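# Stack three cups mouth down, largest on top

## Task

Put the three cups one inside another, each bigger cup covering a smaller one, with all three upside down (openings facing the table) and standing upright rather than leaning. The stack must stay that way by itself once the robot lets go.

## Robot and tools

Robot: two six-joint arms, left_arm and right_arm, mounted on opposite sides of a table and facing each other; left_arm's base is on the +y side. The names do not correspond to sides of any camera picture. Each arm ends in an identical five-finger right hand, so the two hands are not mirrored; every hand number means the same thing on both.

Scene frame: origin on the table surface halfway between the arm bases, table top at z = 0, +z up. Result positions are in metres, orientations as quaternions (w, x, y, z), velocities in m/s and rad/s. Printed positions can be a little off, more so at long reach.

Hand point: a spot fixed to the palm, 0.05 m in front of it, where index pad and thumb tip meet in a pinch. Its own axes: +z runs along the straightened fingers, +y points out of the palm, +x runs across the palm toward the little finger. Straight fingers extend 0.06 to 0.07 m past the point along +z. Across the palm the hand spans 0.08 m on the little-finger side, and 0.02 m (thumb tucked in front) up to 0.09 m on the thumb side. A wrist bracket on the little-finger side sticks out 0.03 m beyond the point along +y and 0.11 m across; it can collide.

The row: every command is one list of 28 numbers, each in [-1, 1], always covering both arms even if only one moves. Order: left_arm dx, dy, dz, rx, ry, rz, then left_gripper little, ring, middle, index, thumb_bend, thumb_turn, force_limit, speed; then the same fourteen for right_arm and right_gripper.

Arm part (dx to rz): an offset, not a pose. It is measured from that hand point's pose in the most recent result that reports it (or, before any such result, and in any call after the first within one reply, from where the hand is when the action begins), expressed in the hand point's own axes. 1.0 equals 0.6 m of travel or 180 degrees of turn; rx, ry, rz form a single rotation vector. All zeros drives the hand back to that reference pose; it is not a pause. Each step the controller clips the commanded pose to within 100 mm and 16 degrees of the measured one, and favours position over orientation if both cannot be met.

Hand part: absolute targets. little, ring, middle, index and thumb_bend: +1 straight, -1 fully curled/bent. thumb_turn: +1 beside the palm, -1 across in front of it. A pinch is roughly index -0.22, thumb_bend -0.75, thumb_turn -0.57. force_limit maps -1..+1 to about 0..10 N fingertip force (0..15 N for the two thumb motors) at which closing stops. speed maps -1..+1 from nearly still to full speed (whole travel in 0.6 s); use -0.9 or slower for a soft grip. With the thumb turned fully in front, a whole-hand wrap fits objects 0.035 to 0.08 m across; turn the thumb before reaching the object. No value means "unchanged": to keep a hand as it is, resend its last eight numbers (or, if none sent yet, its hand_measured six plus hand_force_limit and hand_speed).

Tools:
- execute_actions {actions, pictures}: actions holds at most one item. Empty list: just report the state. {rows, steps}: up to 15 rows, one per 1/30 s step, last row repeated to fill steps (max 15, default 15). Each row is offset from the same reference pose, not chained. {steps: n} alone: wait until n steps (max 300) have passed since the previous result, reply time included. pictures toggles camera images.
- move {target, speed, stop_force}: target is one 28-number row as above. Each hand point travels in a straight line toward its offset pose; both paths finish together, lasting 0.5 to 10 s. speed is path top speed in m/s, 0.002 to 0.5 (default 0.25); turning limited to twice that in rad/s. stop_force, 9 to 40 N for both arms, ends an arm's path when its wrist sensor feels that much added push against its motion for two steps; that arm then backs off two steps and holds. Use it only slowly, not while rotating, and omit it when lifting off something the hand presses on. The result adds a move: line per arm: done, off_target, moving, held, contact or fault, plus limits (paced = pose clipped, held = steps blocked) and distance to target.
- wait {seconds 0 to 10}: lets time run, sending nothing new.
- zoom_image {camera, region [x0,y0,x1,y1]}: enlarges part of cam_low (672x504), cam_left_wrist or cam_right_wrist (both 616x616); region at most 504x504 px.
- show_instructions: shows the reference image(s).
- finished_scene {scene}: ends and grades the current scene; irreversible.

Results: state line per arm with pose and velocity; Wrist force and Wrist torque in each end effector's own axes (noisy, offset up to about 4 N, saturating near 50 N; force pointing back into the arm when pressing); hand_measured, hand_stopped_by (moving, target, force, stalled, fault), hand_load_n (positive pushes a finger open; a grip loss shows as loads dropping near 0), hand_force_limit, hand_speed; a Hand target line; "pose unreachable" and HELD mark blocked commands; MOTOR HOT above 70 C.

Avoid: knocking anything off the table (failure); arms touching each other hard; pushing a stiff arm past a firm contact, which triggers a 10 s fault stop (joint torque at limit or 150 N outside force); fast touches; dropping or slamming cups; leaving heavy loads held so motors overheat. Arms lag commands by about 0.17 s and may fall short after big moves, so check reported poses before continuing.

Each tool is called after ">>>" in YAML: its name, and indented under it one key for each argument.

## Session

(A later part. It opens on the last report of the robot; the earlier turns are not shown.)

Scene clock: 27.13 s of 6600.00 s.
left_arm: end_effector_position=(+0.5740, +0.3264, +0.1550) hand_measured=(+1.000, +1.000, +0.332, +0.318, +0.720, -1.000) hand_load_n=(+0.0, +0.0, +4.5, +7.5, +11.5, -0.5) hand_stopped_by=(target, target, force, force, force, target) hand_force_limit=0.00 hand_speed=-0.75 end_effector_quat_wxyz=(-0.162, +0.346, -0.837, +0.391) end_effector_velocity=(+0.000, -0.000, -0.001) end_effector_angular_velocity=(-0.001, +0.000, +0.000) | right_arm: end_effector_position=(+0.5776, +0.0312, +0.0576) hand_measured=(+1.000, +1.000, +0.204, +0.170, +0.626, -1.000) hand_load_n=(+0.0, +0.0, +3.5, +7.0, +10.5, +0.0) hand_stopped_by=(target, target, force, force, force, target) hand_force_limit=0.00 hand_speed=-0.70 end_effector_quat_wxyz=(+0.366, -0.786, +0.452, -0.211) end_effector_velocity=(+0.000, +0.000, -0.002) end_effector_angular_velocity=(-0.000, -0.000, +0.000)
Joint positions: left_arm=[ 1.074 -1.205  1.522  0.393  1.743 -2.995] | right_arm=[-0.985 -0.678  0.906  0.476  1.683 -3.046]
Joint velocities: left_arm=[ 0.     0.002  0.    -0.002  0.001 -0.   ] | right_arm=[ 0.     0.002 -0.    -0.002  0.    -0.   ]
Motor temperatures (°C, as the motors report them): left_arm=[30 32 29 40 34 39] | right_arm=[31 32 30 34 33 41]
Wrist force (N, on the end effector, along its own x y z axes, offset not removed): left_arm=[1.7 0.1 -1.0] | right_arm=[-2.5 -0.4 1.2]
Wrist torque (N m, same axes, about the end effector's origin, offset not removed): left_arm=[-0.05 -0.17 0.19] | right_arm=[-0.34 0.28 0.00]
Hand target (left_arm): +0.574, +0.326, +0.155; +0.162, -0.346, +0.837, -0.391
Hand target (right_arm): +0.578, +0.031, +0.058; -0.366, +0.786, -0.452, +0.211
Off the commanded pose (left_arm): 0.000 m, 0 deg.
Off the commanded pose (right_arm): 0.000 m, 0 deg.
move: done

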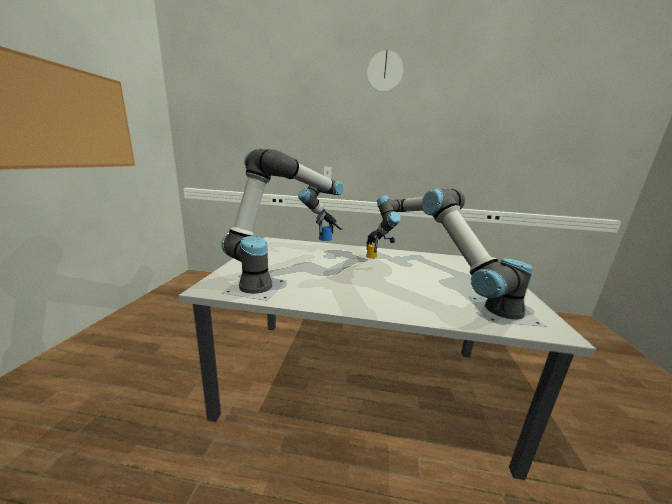

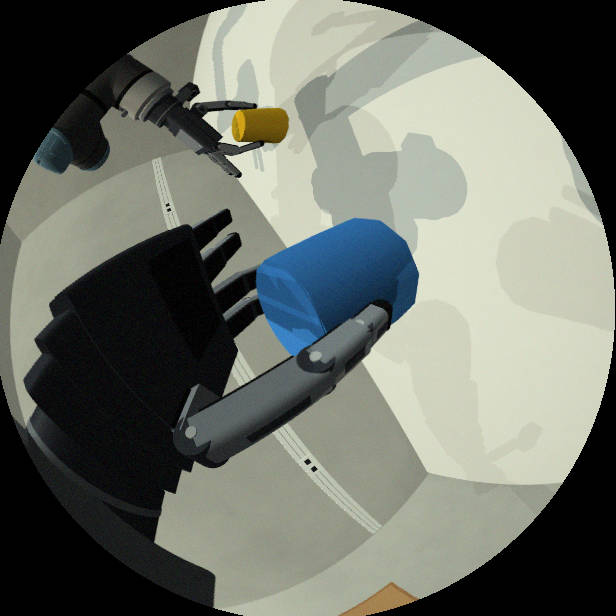

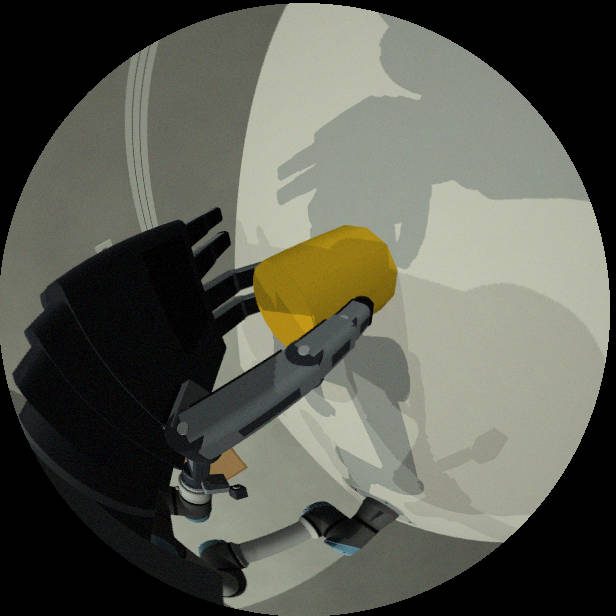

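>>> move:
  target: [0,0,0,0,0,0,1,1,-0.3,-0.3,0.3,-1,0,-0.75,0,0,0,0,0,0,1,1,0.8,0.8,1,-1,0,0]

>>> move:
  target: [0,0,0,0,0,0,1,1,-0.3,-0.3,0.3,-1,0,-0.75,0,-0.097,-0.092,0,0,0,1,1,0.8,0.8,1,-1,0,0]
  speed: 0.15

>>> move:
  target: [0.348,-0.243,0.29,0,0,0,1,1,-0.3,-0.3,0.3,-1,0,-0.75,0.44,0.163,-0.195,0,0,0,1,1,0.8,0.8,1,-1,0,0]

>>> zoom_image:
  camera: "cam_low"
  region: [335,210,415,270]

Scene clock: 30.03 s of 6600.00 s.
left_arm: end_effector_position=(+0.5740, +0.3264, +0.1550) hand_measured=(+1.000, +1.000, +0.332, +0.318, +0.720, -1.000) hand_load_n=(+0.0, +0.0, +4.5, +7.5, +11.5, -0.5) hand_stopped_by=(target, target, force, force, force, target) hand_force_limit=0.00 hand_speed=-0.75 end_effector_quat_wxyz=(-0.162, +0.346, -0.837, +0.391) end_effector_velocity=(+0.000, -0.000, +0.001) end_effector_angular_velocity=(-0.001, -0.002, -0.000) | right_arm: end_effector_position=(+0.5775, +0.0312, +0.0575) hand_measured=(+1.000, +1.000, +0.800, +0.800, +1.000, -1.000) hand_load_n=(+0.0, +0.0, +0.0, +0.0, +0.0, +0.0) hand_stopped_by=(target, target, target, target, target, target) hand_force_limit=0.00 hand_speed=0.00 end_effector_quat_wxyz=(+0.366, -0.786, +0.452, -0.211) end_effector_velocity=(+0.000, +0.000, -0.000) end_effector_angular_velocity=(-0.000, +0.000, -0.000)
Joint positions: left_arm=[ 1.074 -1.205  1.522  0.393  1.743 -2.995] | right_arm=[-0.985 -0.678  0.906  0.476  1.683 -3.046]
Joint velocities: left_arm=[-0.    -0.    -0.001 -0.001  0.    -0.   ] | right_arm=[-0.     0.001 -0.001  0.     0.     0.   ]
Motor temperatures (°C, as the motors report them): left_arm=[30 32 29 40 34 39] | right_arm=[31 32 30 34 33 41]
Wrist force (N, on the end effector, along its own x y z axes, offset not removed): left_arm=[1.2 0.6 1.3] | right_arm=[0.5 -1.1 -1.6]
Wrist torque (N m, same axes, about the end effector's origin, offset not removed): left_arm=[-0.17 -0.16 0.12] | right_arm=[-0.24 0.25 0.05]
Hand target (left_arm): +0.574, +0.326, +0.155; +0.162, -0.346, +0.837, -0.391
Hand target (right_arm): +0.578, +0.031, +0.058; -0.366, +0.786, -0.452, +0.211
Off the commanded pose (left_arm): 0.000 m, 0 deg.
Off the commanded pose (right_arm): 0.000 m, 0 deg.
move: done

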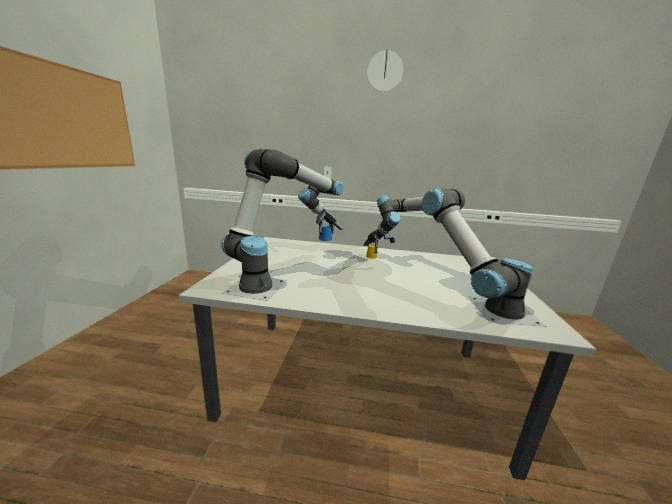

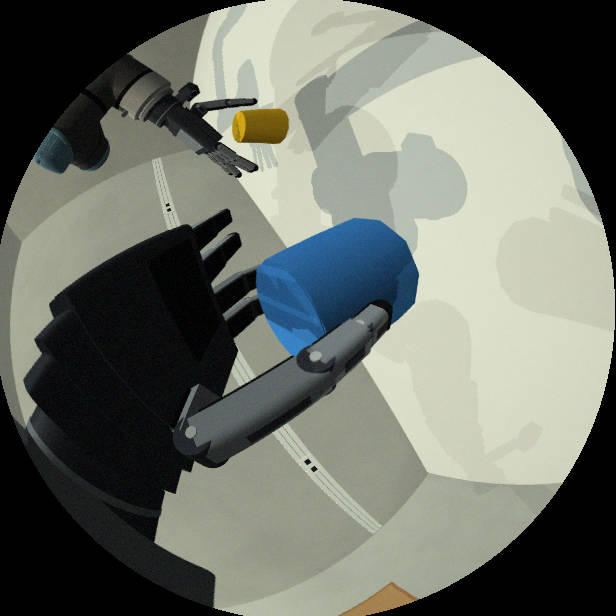

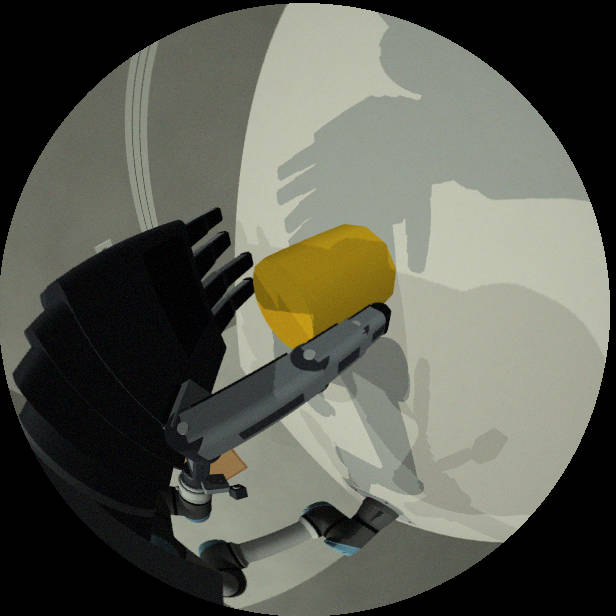

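Scene clock: 31.00 s of 6600.00 s.
left_arm: end_effector_position=(+0.5740, +0.3264, +0.1550) hand_measured=(+1.000, +1.000, +0.332, +0.318, +0.720, -1.000) hand_load_n=(+0.0, +0.0, +4.5, +7.5, +11.5, -0.5) hand_stopped_by=(target, target, force, force, force, target) hand_force_limit=0.00 hand_speed=-0.75 end_effector_quat_wxyz=(-0.162, +0.346, -0.837, +0.391) end_effector_velocity=(-0.000, -0.000, -0.000) end_effector_angular_velocity=(-0.001, +0.000, -0.001) | right_arm: end_effector_position=(+0.5733, +0.0288, +0.1375) hand_measured=(+1.000, +1.000, +0.800, +0.800, +1.000, -1.000) hand_load_n=(+0.0, +0.0, +0.0, +0.0, +0.0, +0.0) hand_stopped_by=(target, target, target, target, target, target) hand_force_limit=0.00 hand_speed=0.00 end_effector_quat_wxyz=(+0.366, -0.786, +0.452, -0.211) end_effector_velocity=(+0.000, -0.000, +0.002) end_effector_angular_velocity=(+0.000, -0.000, -0.001)
Joint positions: left_arm=[ 1.074 -1.205  1.522  0.393  1.743 -2.995] | right_arm=[-0.983 -0.729  0.793  0.639  1.684 -3.045]
Joint velocities: left_arm=[-0.    -0.001  0.001 -0.001  0.001 -0.   ] | right_arm=[-0.    -0.001 -0.003  0.004  0.     0.   ]
Motor temperatures (°C, as the motors report them): left_arm=[30 32 29 40 34 39] | right_arm=[31 32 30 34 33 41]
Wrist force (N, on the end effector, along its own x y z axes, offset not removed): left_arm=[2.1 1.5 -1.4] | right_arm=[-2.3 -2.2 -3.5]
Wrist torque (N m, same axes, about the end effector's origin, offset not removed): left_arm=[0.35 -0.06 0.18] | right_arm=[-0.25 0.60 -0.23]
Hand target (left_arm): +0.574, +0.326, +0.155; +0.162, -0.346, +0.837, -0.391
Hand target (right_arm): +0.573, +0.029, +0.138; -0.366, +0.786, -0.452, +0.211
Off the commanded pose (left_arm): 0.000 m, 0 deg.
Off the commanded pose (right_arm): 0.000 m, 0 deg.
move: done

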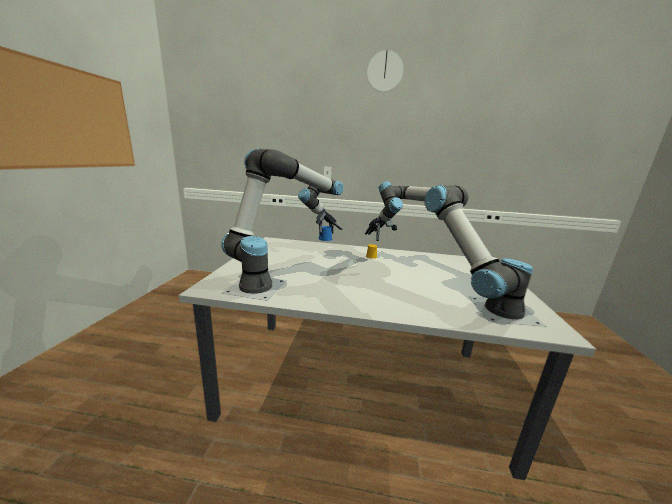

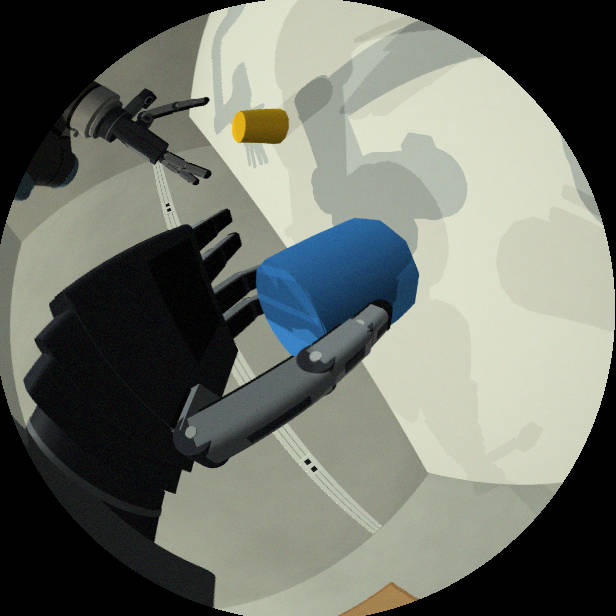

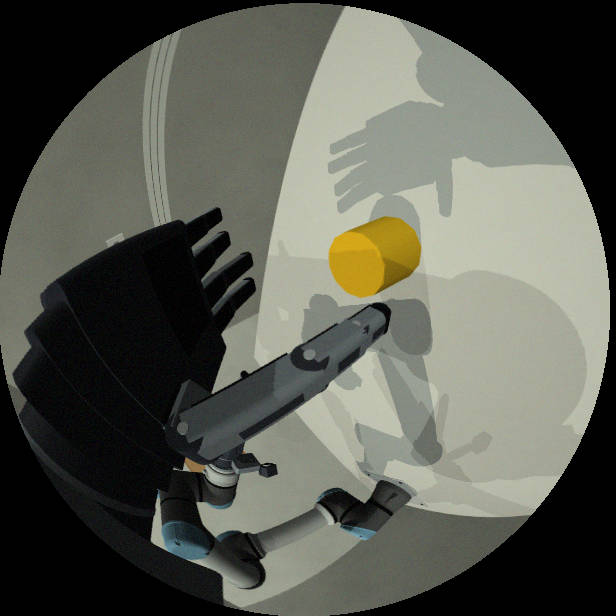

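Scene clock: 32.80 s of 6600.00 s.
left_arm: end_effector_position=(+0.5861, +0.0182, +0.1543) hand_measured=(+1.000, +1.000, +0.332, +0.318, +0.720, -1.000) hand_load_n=(+0.0, +0.0, +4.5, +7.5, +11.5, -0.5) hand_stopped_by=(target, target, force, force, force, target) hand_force_limit=0.00 hand_speed=-0.75 end_effector_quat_wxyz=(-0.162, +0.346, -0.837, +0.391) end_effector_velocity=(+0.000, -0.001, -0.000) end_effector_angular_velocity=(+0.002, +0.002, +0.000) | right_arm: end_effector_position=(+0.5741, -0.2759, +0.1380) hand_measured=(+1.000, +1.000, +0.800, +0.800, +1.000, -1.000) hand_load_n=(+0.0, +0.0, +0.0, +0.0, +0.0, +0.0) hand_stopped_by=(target, target, target, target, target, target) hand_force_limit=0.00 hand_speed=0.00 end_effector_quat_wxyz=(+0.367, -0.785, +0.452, -0.210) end_effector_velocity=(-0.000, -0.001, -0.001) end_effector_angular_velocity=(-0.000, +0.001, +0.000)
Joint positions: left_arm=[ 0.678 -0.772  0.829  0.648  1.44  -3.253] | right_arm=[-1.501 -1.216  1.587  0.362  1.29  -3.385]
Joint velocities: left_arm=[-0.     0.006 -0.01   0.008  0.    -0.001] | right_arm=[-0.002  0.     0.002 -0.    -0.002 -0.002]
Motor temperatures (°C, as the motors report them): left_arm=[30 32 29 40 34 39] | right_arm=[31 32 30 34 33 41]
Wrist force (N, on the end effector, along its own x y z axes, offset not removed): left_arm=[2.0 -0.5 -3.2] | right_arm=[-2.1 1.3 -1.2]
Wrist torque (N m, same axes, about the end effector's origin, offset not removed): left_arm=[-0.05 -0.14 0.04] | right_arm=[0.06 0.27 -0.43]
Hand target (left_arm): +0.586, +0.018, +0.154; +0.162, -0.347, +0.837, -0.391
Hand target (right_arm): +0.574, -0.276, +0.138; -0.367, +0.785, -0.452, +0.210
Off the commanded pose (left_arm): 0.001 m, 0 deg.
Off the commanded pose (right_arm): 0.000 m, 0 deg.
move: done

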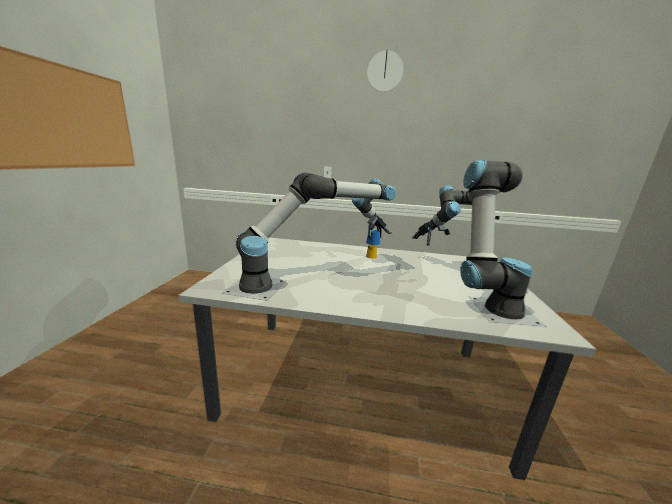

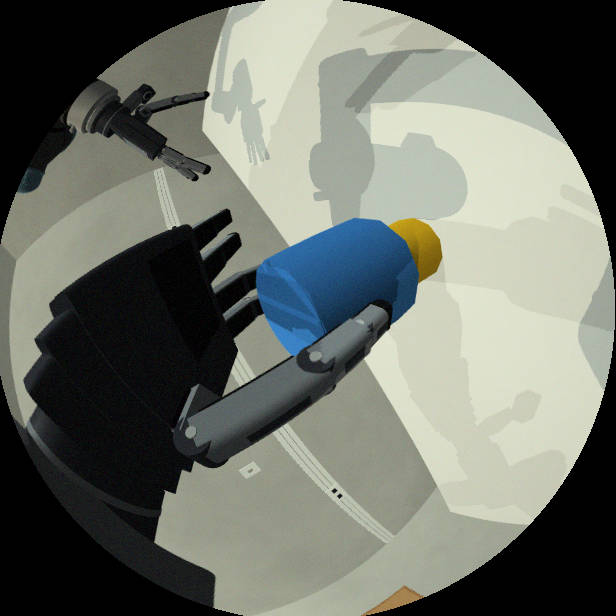

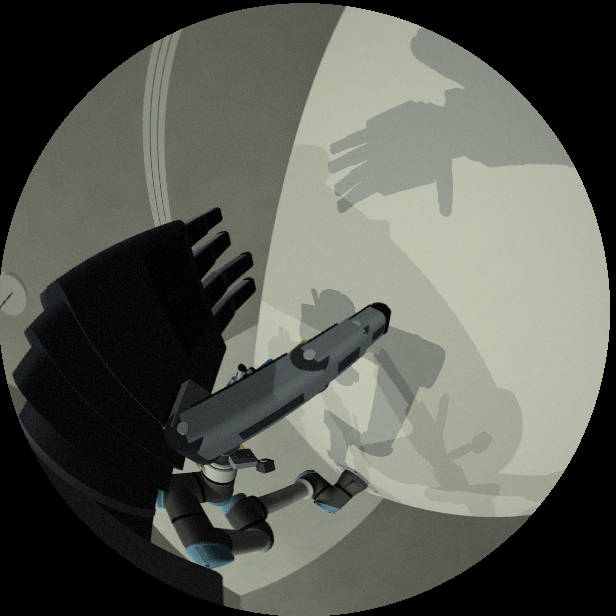

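Region (335, 210, 415, 270) of cam_low's 672x504 image, scaled by 6.300, with more detail than that image has; it fills the top 378 rows of this view, and the rest is white.

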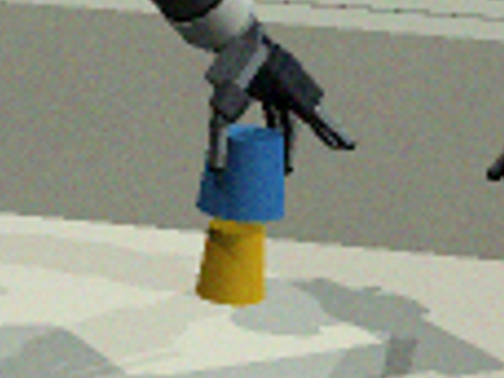

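>>> move:
  target: [-0.003,0.118,0.095,0,0,0,1,1,-0.3,-0.3,0.3,-1,0,-0.75,0,0,0,0,0,0,1,1,0.8,0.8,1,-1,0,0]
  speed: 0.04
  stop_force: 9

Scene clock: 37.13 s of 6600.00 s.
left_arm: end_effector_position=(+0.5862, +0.0209, +0.0635) hand_measured=(+1.000, +1.000, +0.332, +0.318, +0.720, -1.000) hand_load_n=(+0.0, +0.0, +4.5, +7.5, +11.5, -0.5) hand_stopped_by=(target, target, force, force, force, target) hand_force_limit=0.00 hand_speed=-0.75 end_effector_quat_wxyz=(-0.162, +0.346, -0.837, +0.391) end_effector_velocity=(-0.000, -0.000, -0.001) end_effector_angular_velocity=(+0.000, -0.000, -0.000) | right_arm: end_effector_position=(+0.5741, -0.2759, +0.1380) hand_measured=(+1.000, +1.000, +0.800, +0.800, +1.000, -1.000) hand_load_n=(+0.0, +0.0, +0.0, +0.0, +0.0, +0.0) hand_stopped_by=(target, target, target, target, target, target) hand_force_limit=0.00 hand_speed=0.00 end_effector_quat_wxyz=(+0.367, -0.785, +0.452, -0.210) end_effector_velocity=(-0.001, -0.000, -0.001) end_effector_angular_velocity=(-0.000, +0.003, -0.000)
Joint positions: left_arm=[ 0.68  -0.735  0.996  0.443  1.442 -3.251] | right_arm=[-1.501 -1.216  1.587  0.362  1.29  -3.385]
Joint velocities: left_arm=[-0.001  0.     0.002 -0.002 -0.     0.   ] | right_arm=[-0.     0.001  0.001  0.001 -0.     0.   ]
Motor temperatures (°C, as the motors report them): left_arm=[30 32 29 40 34 39] | right_arm=[31 32 30 34 33 41]
Wrist force (N, on the end effector, along its own x y z axes, offset not removed): left_arm=[0.9 0.9 -3.2] | right_arm=[-1.9 -5.3 0.6]
Wrist torque (N m, same axes, about the end effector's origin, offset not removed): left_arm=[0.14 0.12 0.15] | right_arm=[-0.94 0.26 -0.26]
Hand target (left_arm): +0.586, +0.021, +0.063; +0.162, -0.346, +0.837, -0.391
Hand target (right_arm): +0.574, -0.276, +0.138; -0.367, +0.785, -0.452, +0.210
Off the commanded pose (left_arm): 0.000 m, 0 deg.
Off the commanded pose (right_arm): 0.000 m, 0 deg.
move: done

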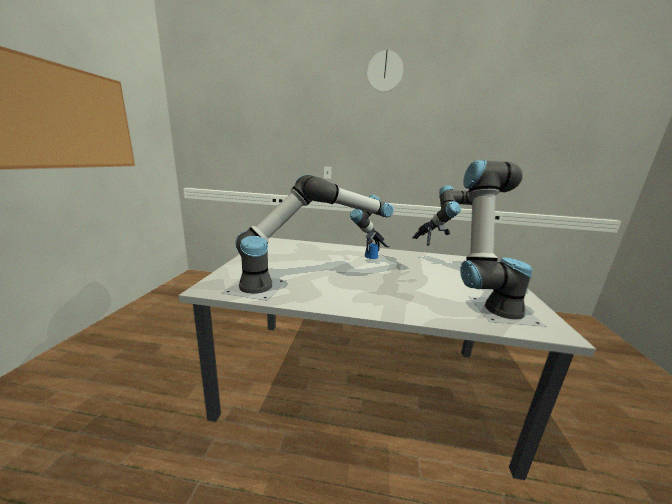

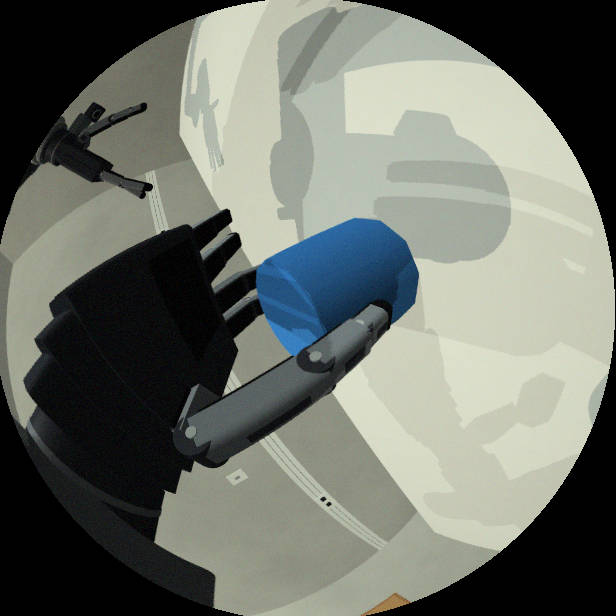

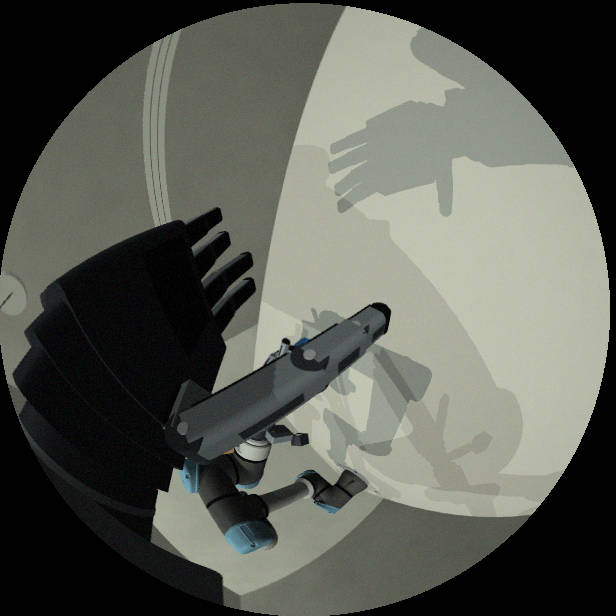

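>>> move:
  target: [0,0,0,0,0,0,1,1,0.8,0.8,1,-1,0,0,0,0,0,0,0,0,1,1,0.8,0.8,1,-1,0,0]

>>> move:
  target: [0,-0.097,-0.092,0,0,0,1,1,0.8,0.8,1,-1,0,0,0,0,0,0,0,0,1,1,0.8,0.8,1,-1,0,0]
  speed: 0.15

>>> zoom_image:
  camera: "cam_low"
  region: [335,210,415,270]

Scene clock: 39.27 s of 6600.00 s.
left_arm: end_effector_position=(+0.5861, +0.0209, +0.0634) hand_measured=(+1.000, +1.000, +0.800, +0.800, +1.000, -1.000) hand_load_n=(+0.0, +0.0, +0.0, +0.0, +0.0, +0.0) hand_stopped_by=(target, target, target, target, target, target) hand_force_limit=0.00 hand_speed=0.00 end_effector_quat_wxyz=(-0.162, +0.347, -0.837, +0.391) end_effector_velocity=(-0.000, -0.002, +0.002) end_effector_angular_velocity=(-0.004, -0.003, -0.002) | right_arm: end_effector_position=(+0.5741, -0.2759, +0.1380) hand_measured=(+1.000, +1.000, +0.800, +0.800, +1.000, -1.000) hand_load_n=(+0.0, +0.0, +0.0, +0.0, +0.0, +0.0) hand_stopped_by=(target, target, target, target, target, target) hand_force_limit=0.00 hand_speed=0.00 end_effector_quat_wxyz=(+0.367, -0.785, +0.452, -0.210) end_effector_velocity=(-0.000, +0.000, -0.000) end_effector_angular_velocity=(+0.000, +0.001, -0.000)
Joint positions: left_arm=[ 0.68  -0.735  0.996  0.443  1.442 -3.251] | right_arm=[-1.501 -1.216  1.587  0.362  1.29  -3.385]
Joint velocities: left_arm=[-0.001 -0.002 -0.001 -0.001  0.     0.   ] | right_arm=[ 0.     0.     0.    -0.     0.     0.001]
Motor temperatures (°C, as the motors report them): left_arm=[30 32 29 40 34 39] | right_arm=[31 32 30 34 33 41]
Wrist force (N, on the end effector, along its own x y z axes, offset not removed): left_arm=[3.7 2.0 -3.0] | right_arm=[2.2 1.8 1.5]
Wrist torque (N m, same axes, about the end effector's origin, offset not removed): left_arm=[0.20 -0.22 0.47] | right_arm=[0.04 -0.38 0.16]
Hand target (left_arm): +0.586, +0.021, +0.063; +0.162, -0.346, +0.837, -0.391
Hand target (right_arm): +0.574, -0.276, +0.138; -0.367, +0.785, -0.452, +0.210
Off the commanded pose (left_arm): 0.000 m, 0 deg.
Off the commanded pose (right_arm): 0.000 m, 0 deg.
move: done

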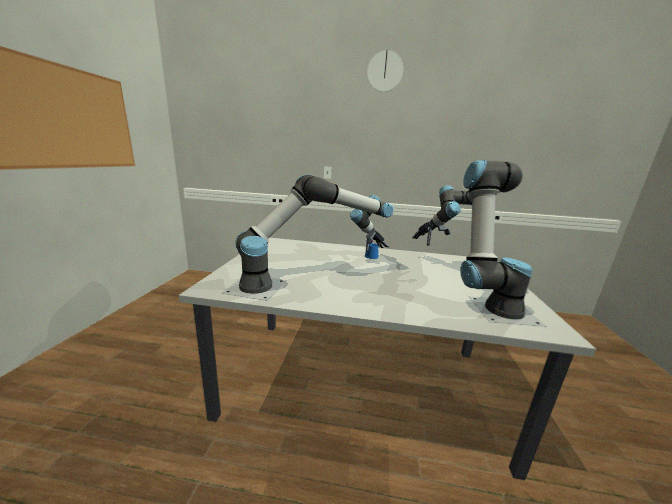

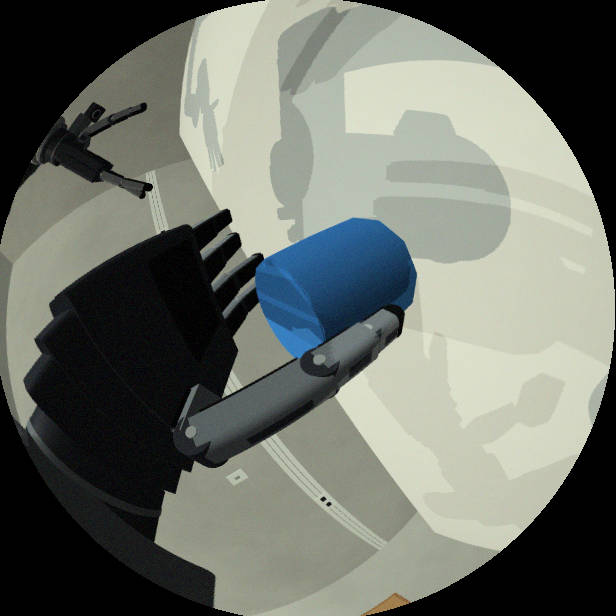

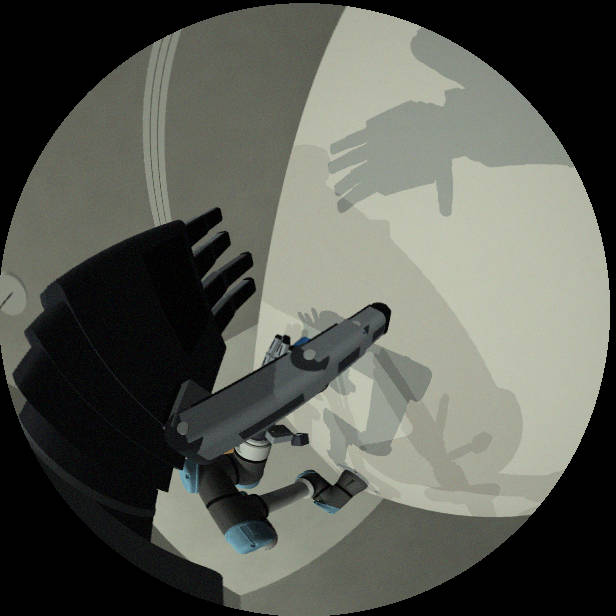

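Scene clock: 40.23 s of 6600.00 s.
left_arm: end_effector_position=(+0.5826, +0.0243, +0.1433) hand_measured=(+1.000, +1.000, +0.800, +0.800, +1.000, -1.000) hand_load_n=(+0.0, +0.0, +0.0, +0.0, +0.0, +0.0) hand_stopped_by=(target, target, target, target, target, target) hand_force_limit=0.00 hand_speed=0.00 end_effector_quat_wxyz=(-0.162, +0.347, -0.837, +0.391) end_effector_velocity=(+0.000, +0.001, -0.000) end_effector_angular_velocity=(+0.002, +0.002, +0.001) | right_arm: end_effector_position=(+0.5741, -0.2759, +0.1380) hand_measured=(+1.000, +1.000, +0.800, +0.800, +1.000, -1.000) hand_load_n=(+0.0, +0.0, +0.0, +0.0, +0.0, +0.0) hand_stopped_by=(target, target, target, target, target, target) hand_force_limit=0.00 hand_speed=0.00 end_effector_quat_wxyz=(+0.367, -0.785, +0.452, -0.210) end_effector_velocity=(+0.000, -0.000, -0.001) end_effector_angular_velocity=(-0.000, +0.000, +0.000)
Joint positions: left_arm=[ 0.679 -0.791  0.889  0.606  1.441 -3.252] | right_arm=[-1.501 -1.216  1.587  0.362  1.29  -3.385]
Joint velocities: left_arm=[ 0.001  0.002 -0.004  0.005  0.    -0.   ] | right_arm=[-0.     0.002 -0.001 -0.001  0.    -0.   ]
Motor temperatures (°C, as the motors report them): left_arm=[30 32 29 40 34 39] | right_arm=[31 32 30 34 33 41]
Wrist force (N, on the end effector, along its own x y z axes, offset not removed): left_arm=[1.8 1.1 -4.2] | right_arm=[1.5 -1.2 -1.8]
Wrist torque (N m, same axes, about the end effector's origin, offset not removed): left_arm=[0.33 -0.16 0.34] | right_arm=[-0.09 -0.30 0.04]
Hand target (left_arm): +0.583, +0.024, +0.143; +0.162, -0.347, +0.837, -0.391
Hand target (right_arm): +0.574, -0.276, +0.138; -0.367, +0.785, -0.452, +0.210
Off the commanded pose (left_arm): 0.000 m, 0 deg.
Off the commanded pose (right_arm): 0.000 m, 0 deg.
move: done

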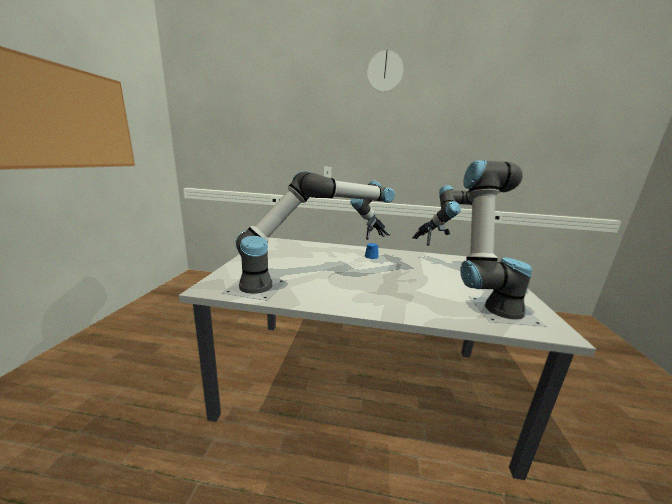

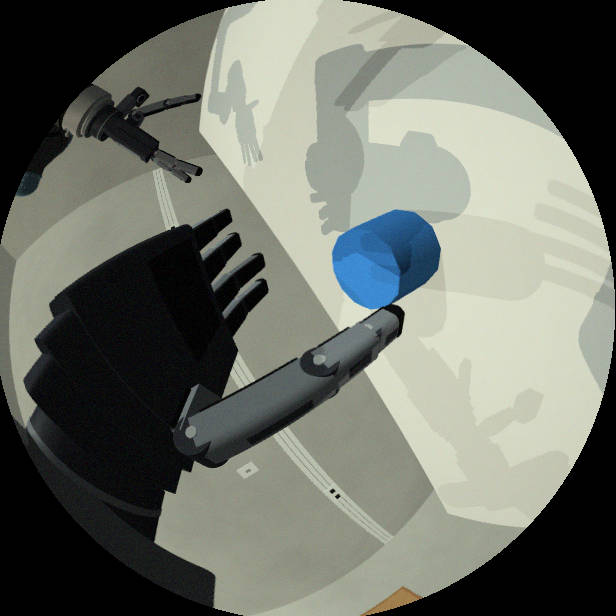

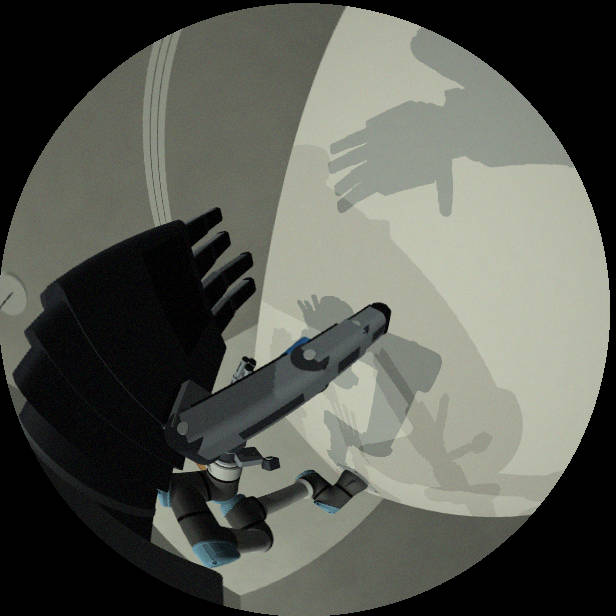

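Region (335, 210, 415, 270) of cam_low's 672x504 image, scaled by 6.300, with more detail than that image has; it fills the top 378 rows of this view, and the rest is white.

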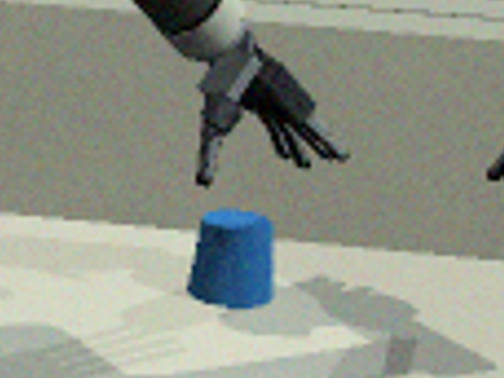

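>>> finished_scene:
  scene: 2

The scene is finished: the task was done.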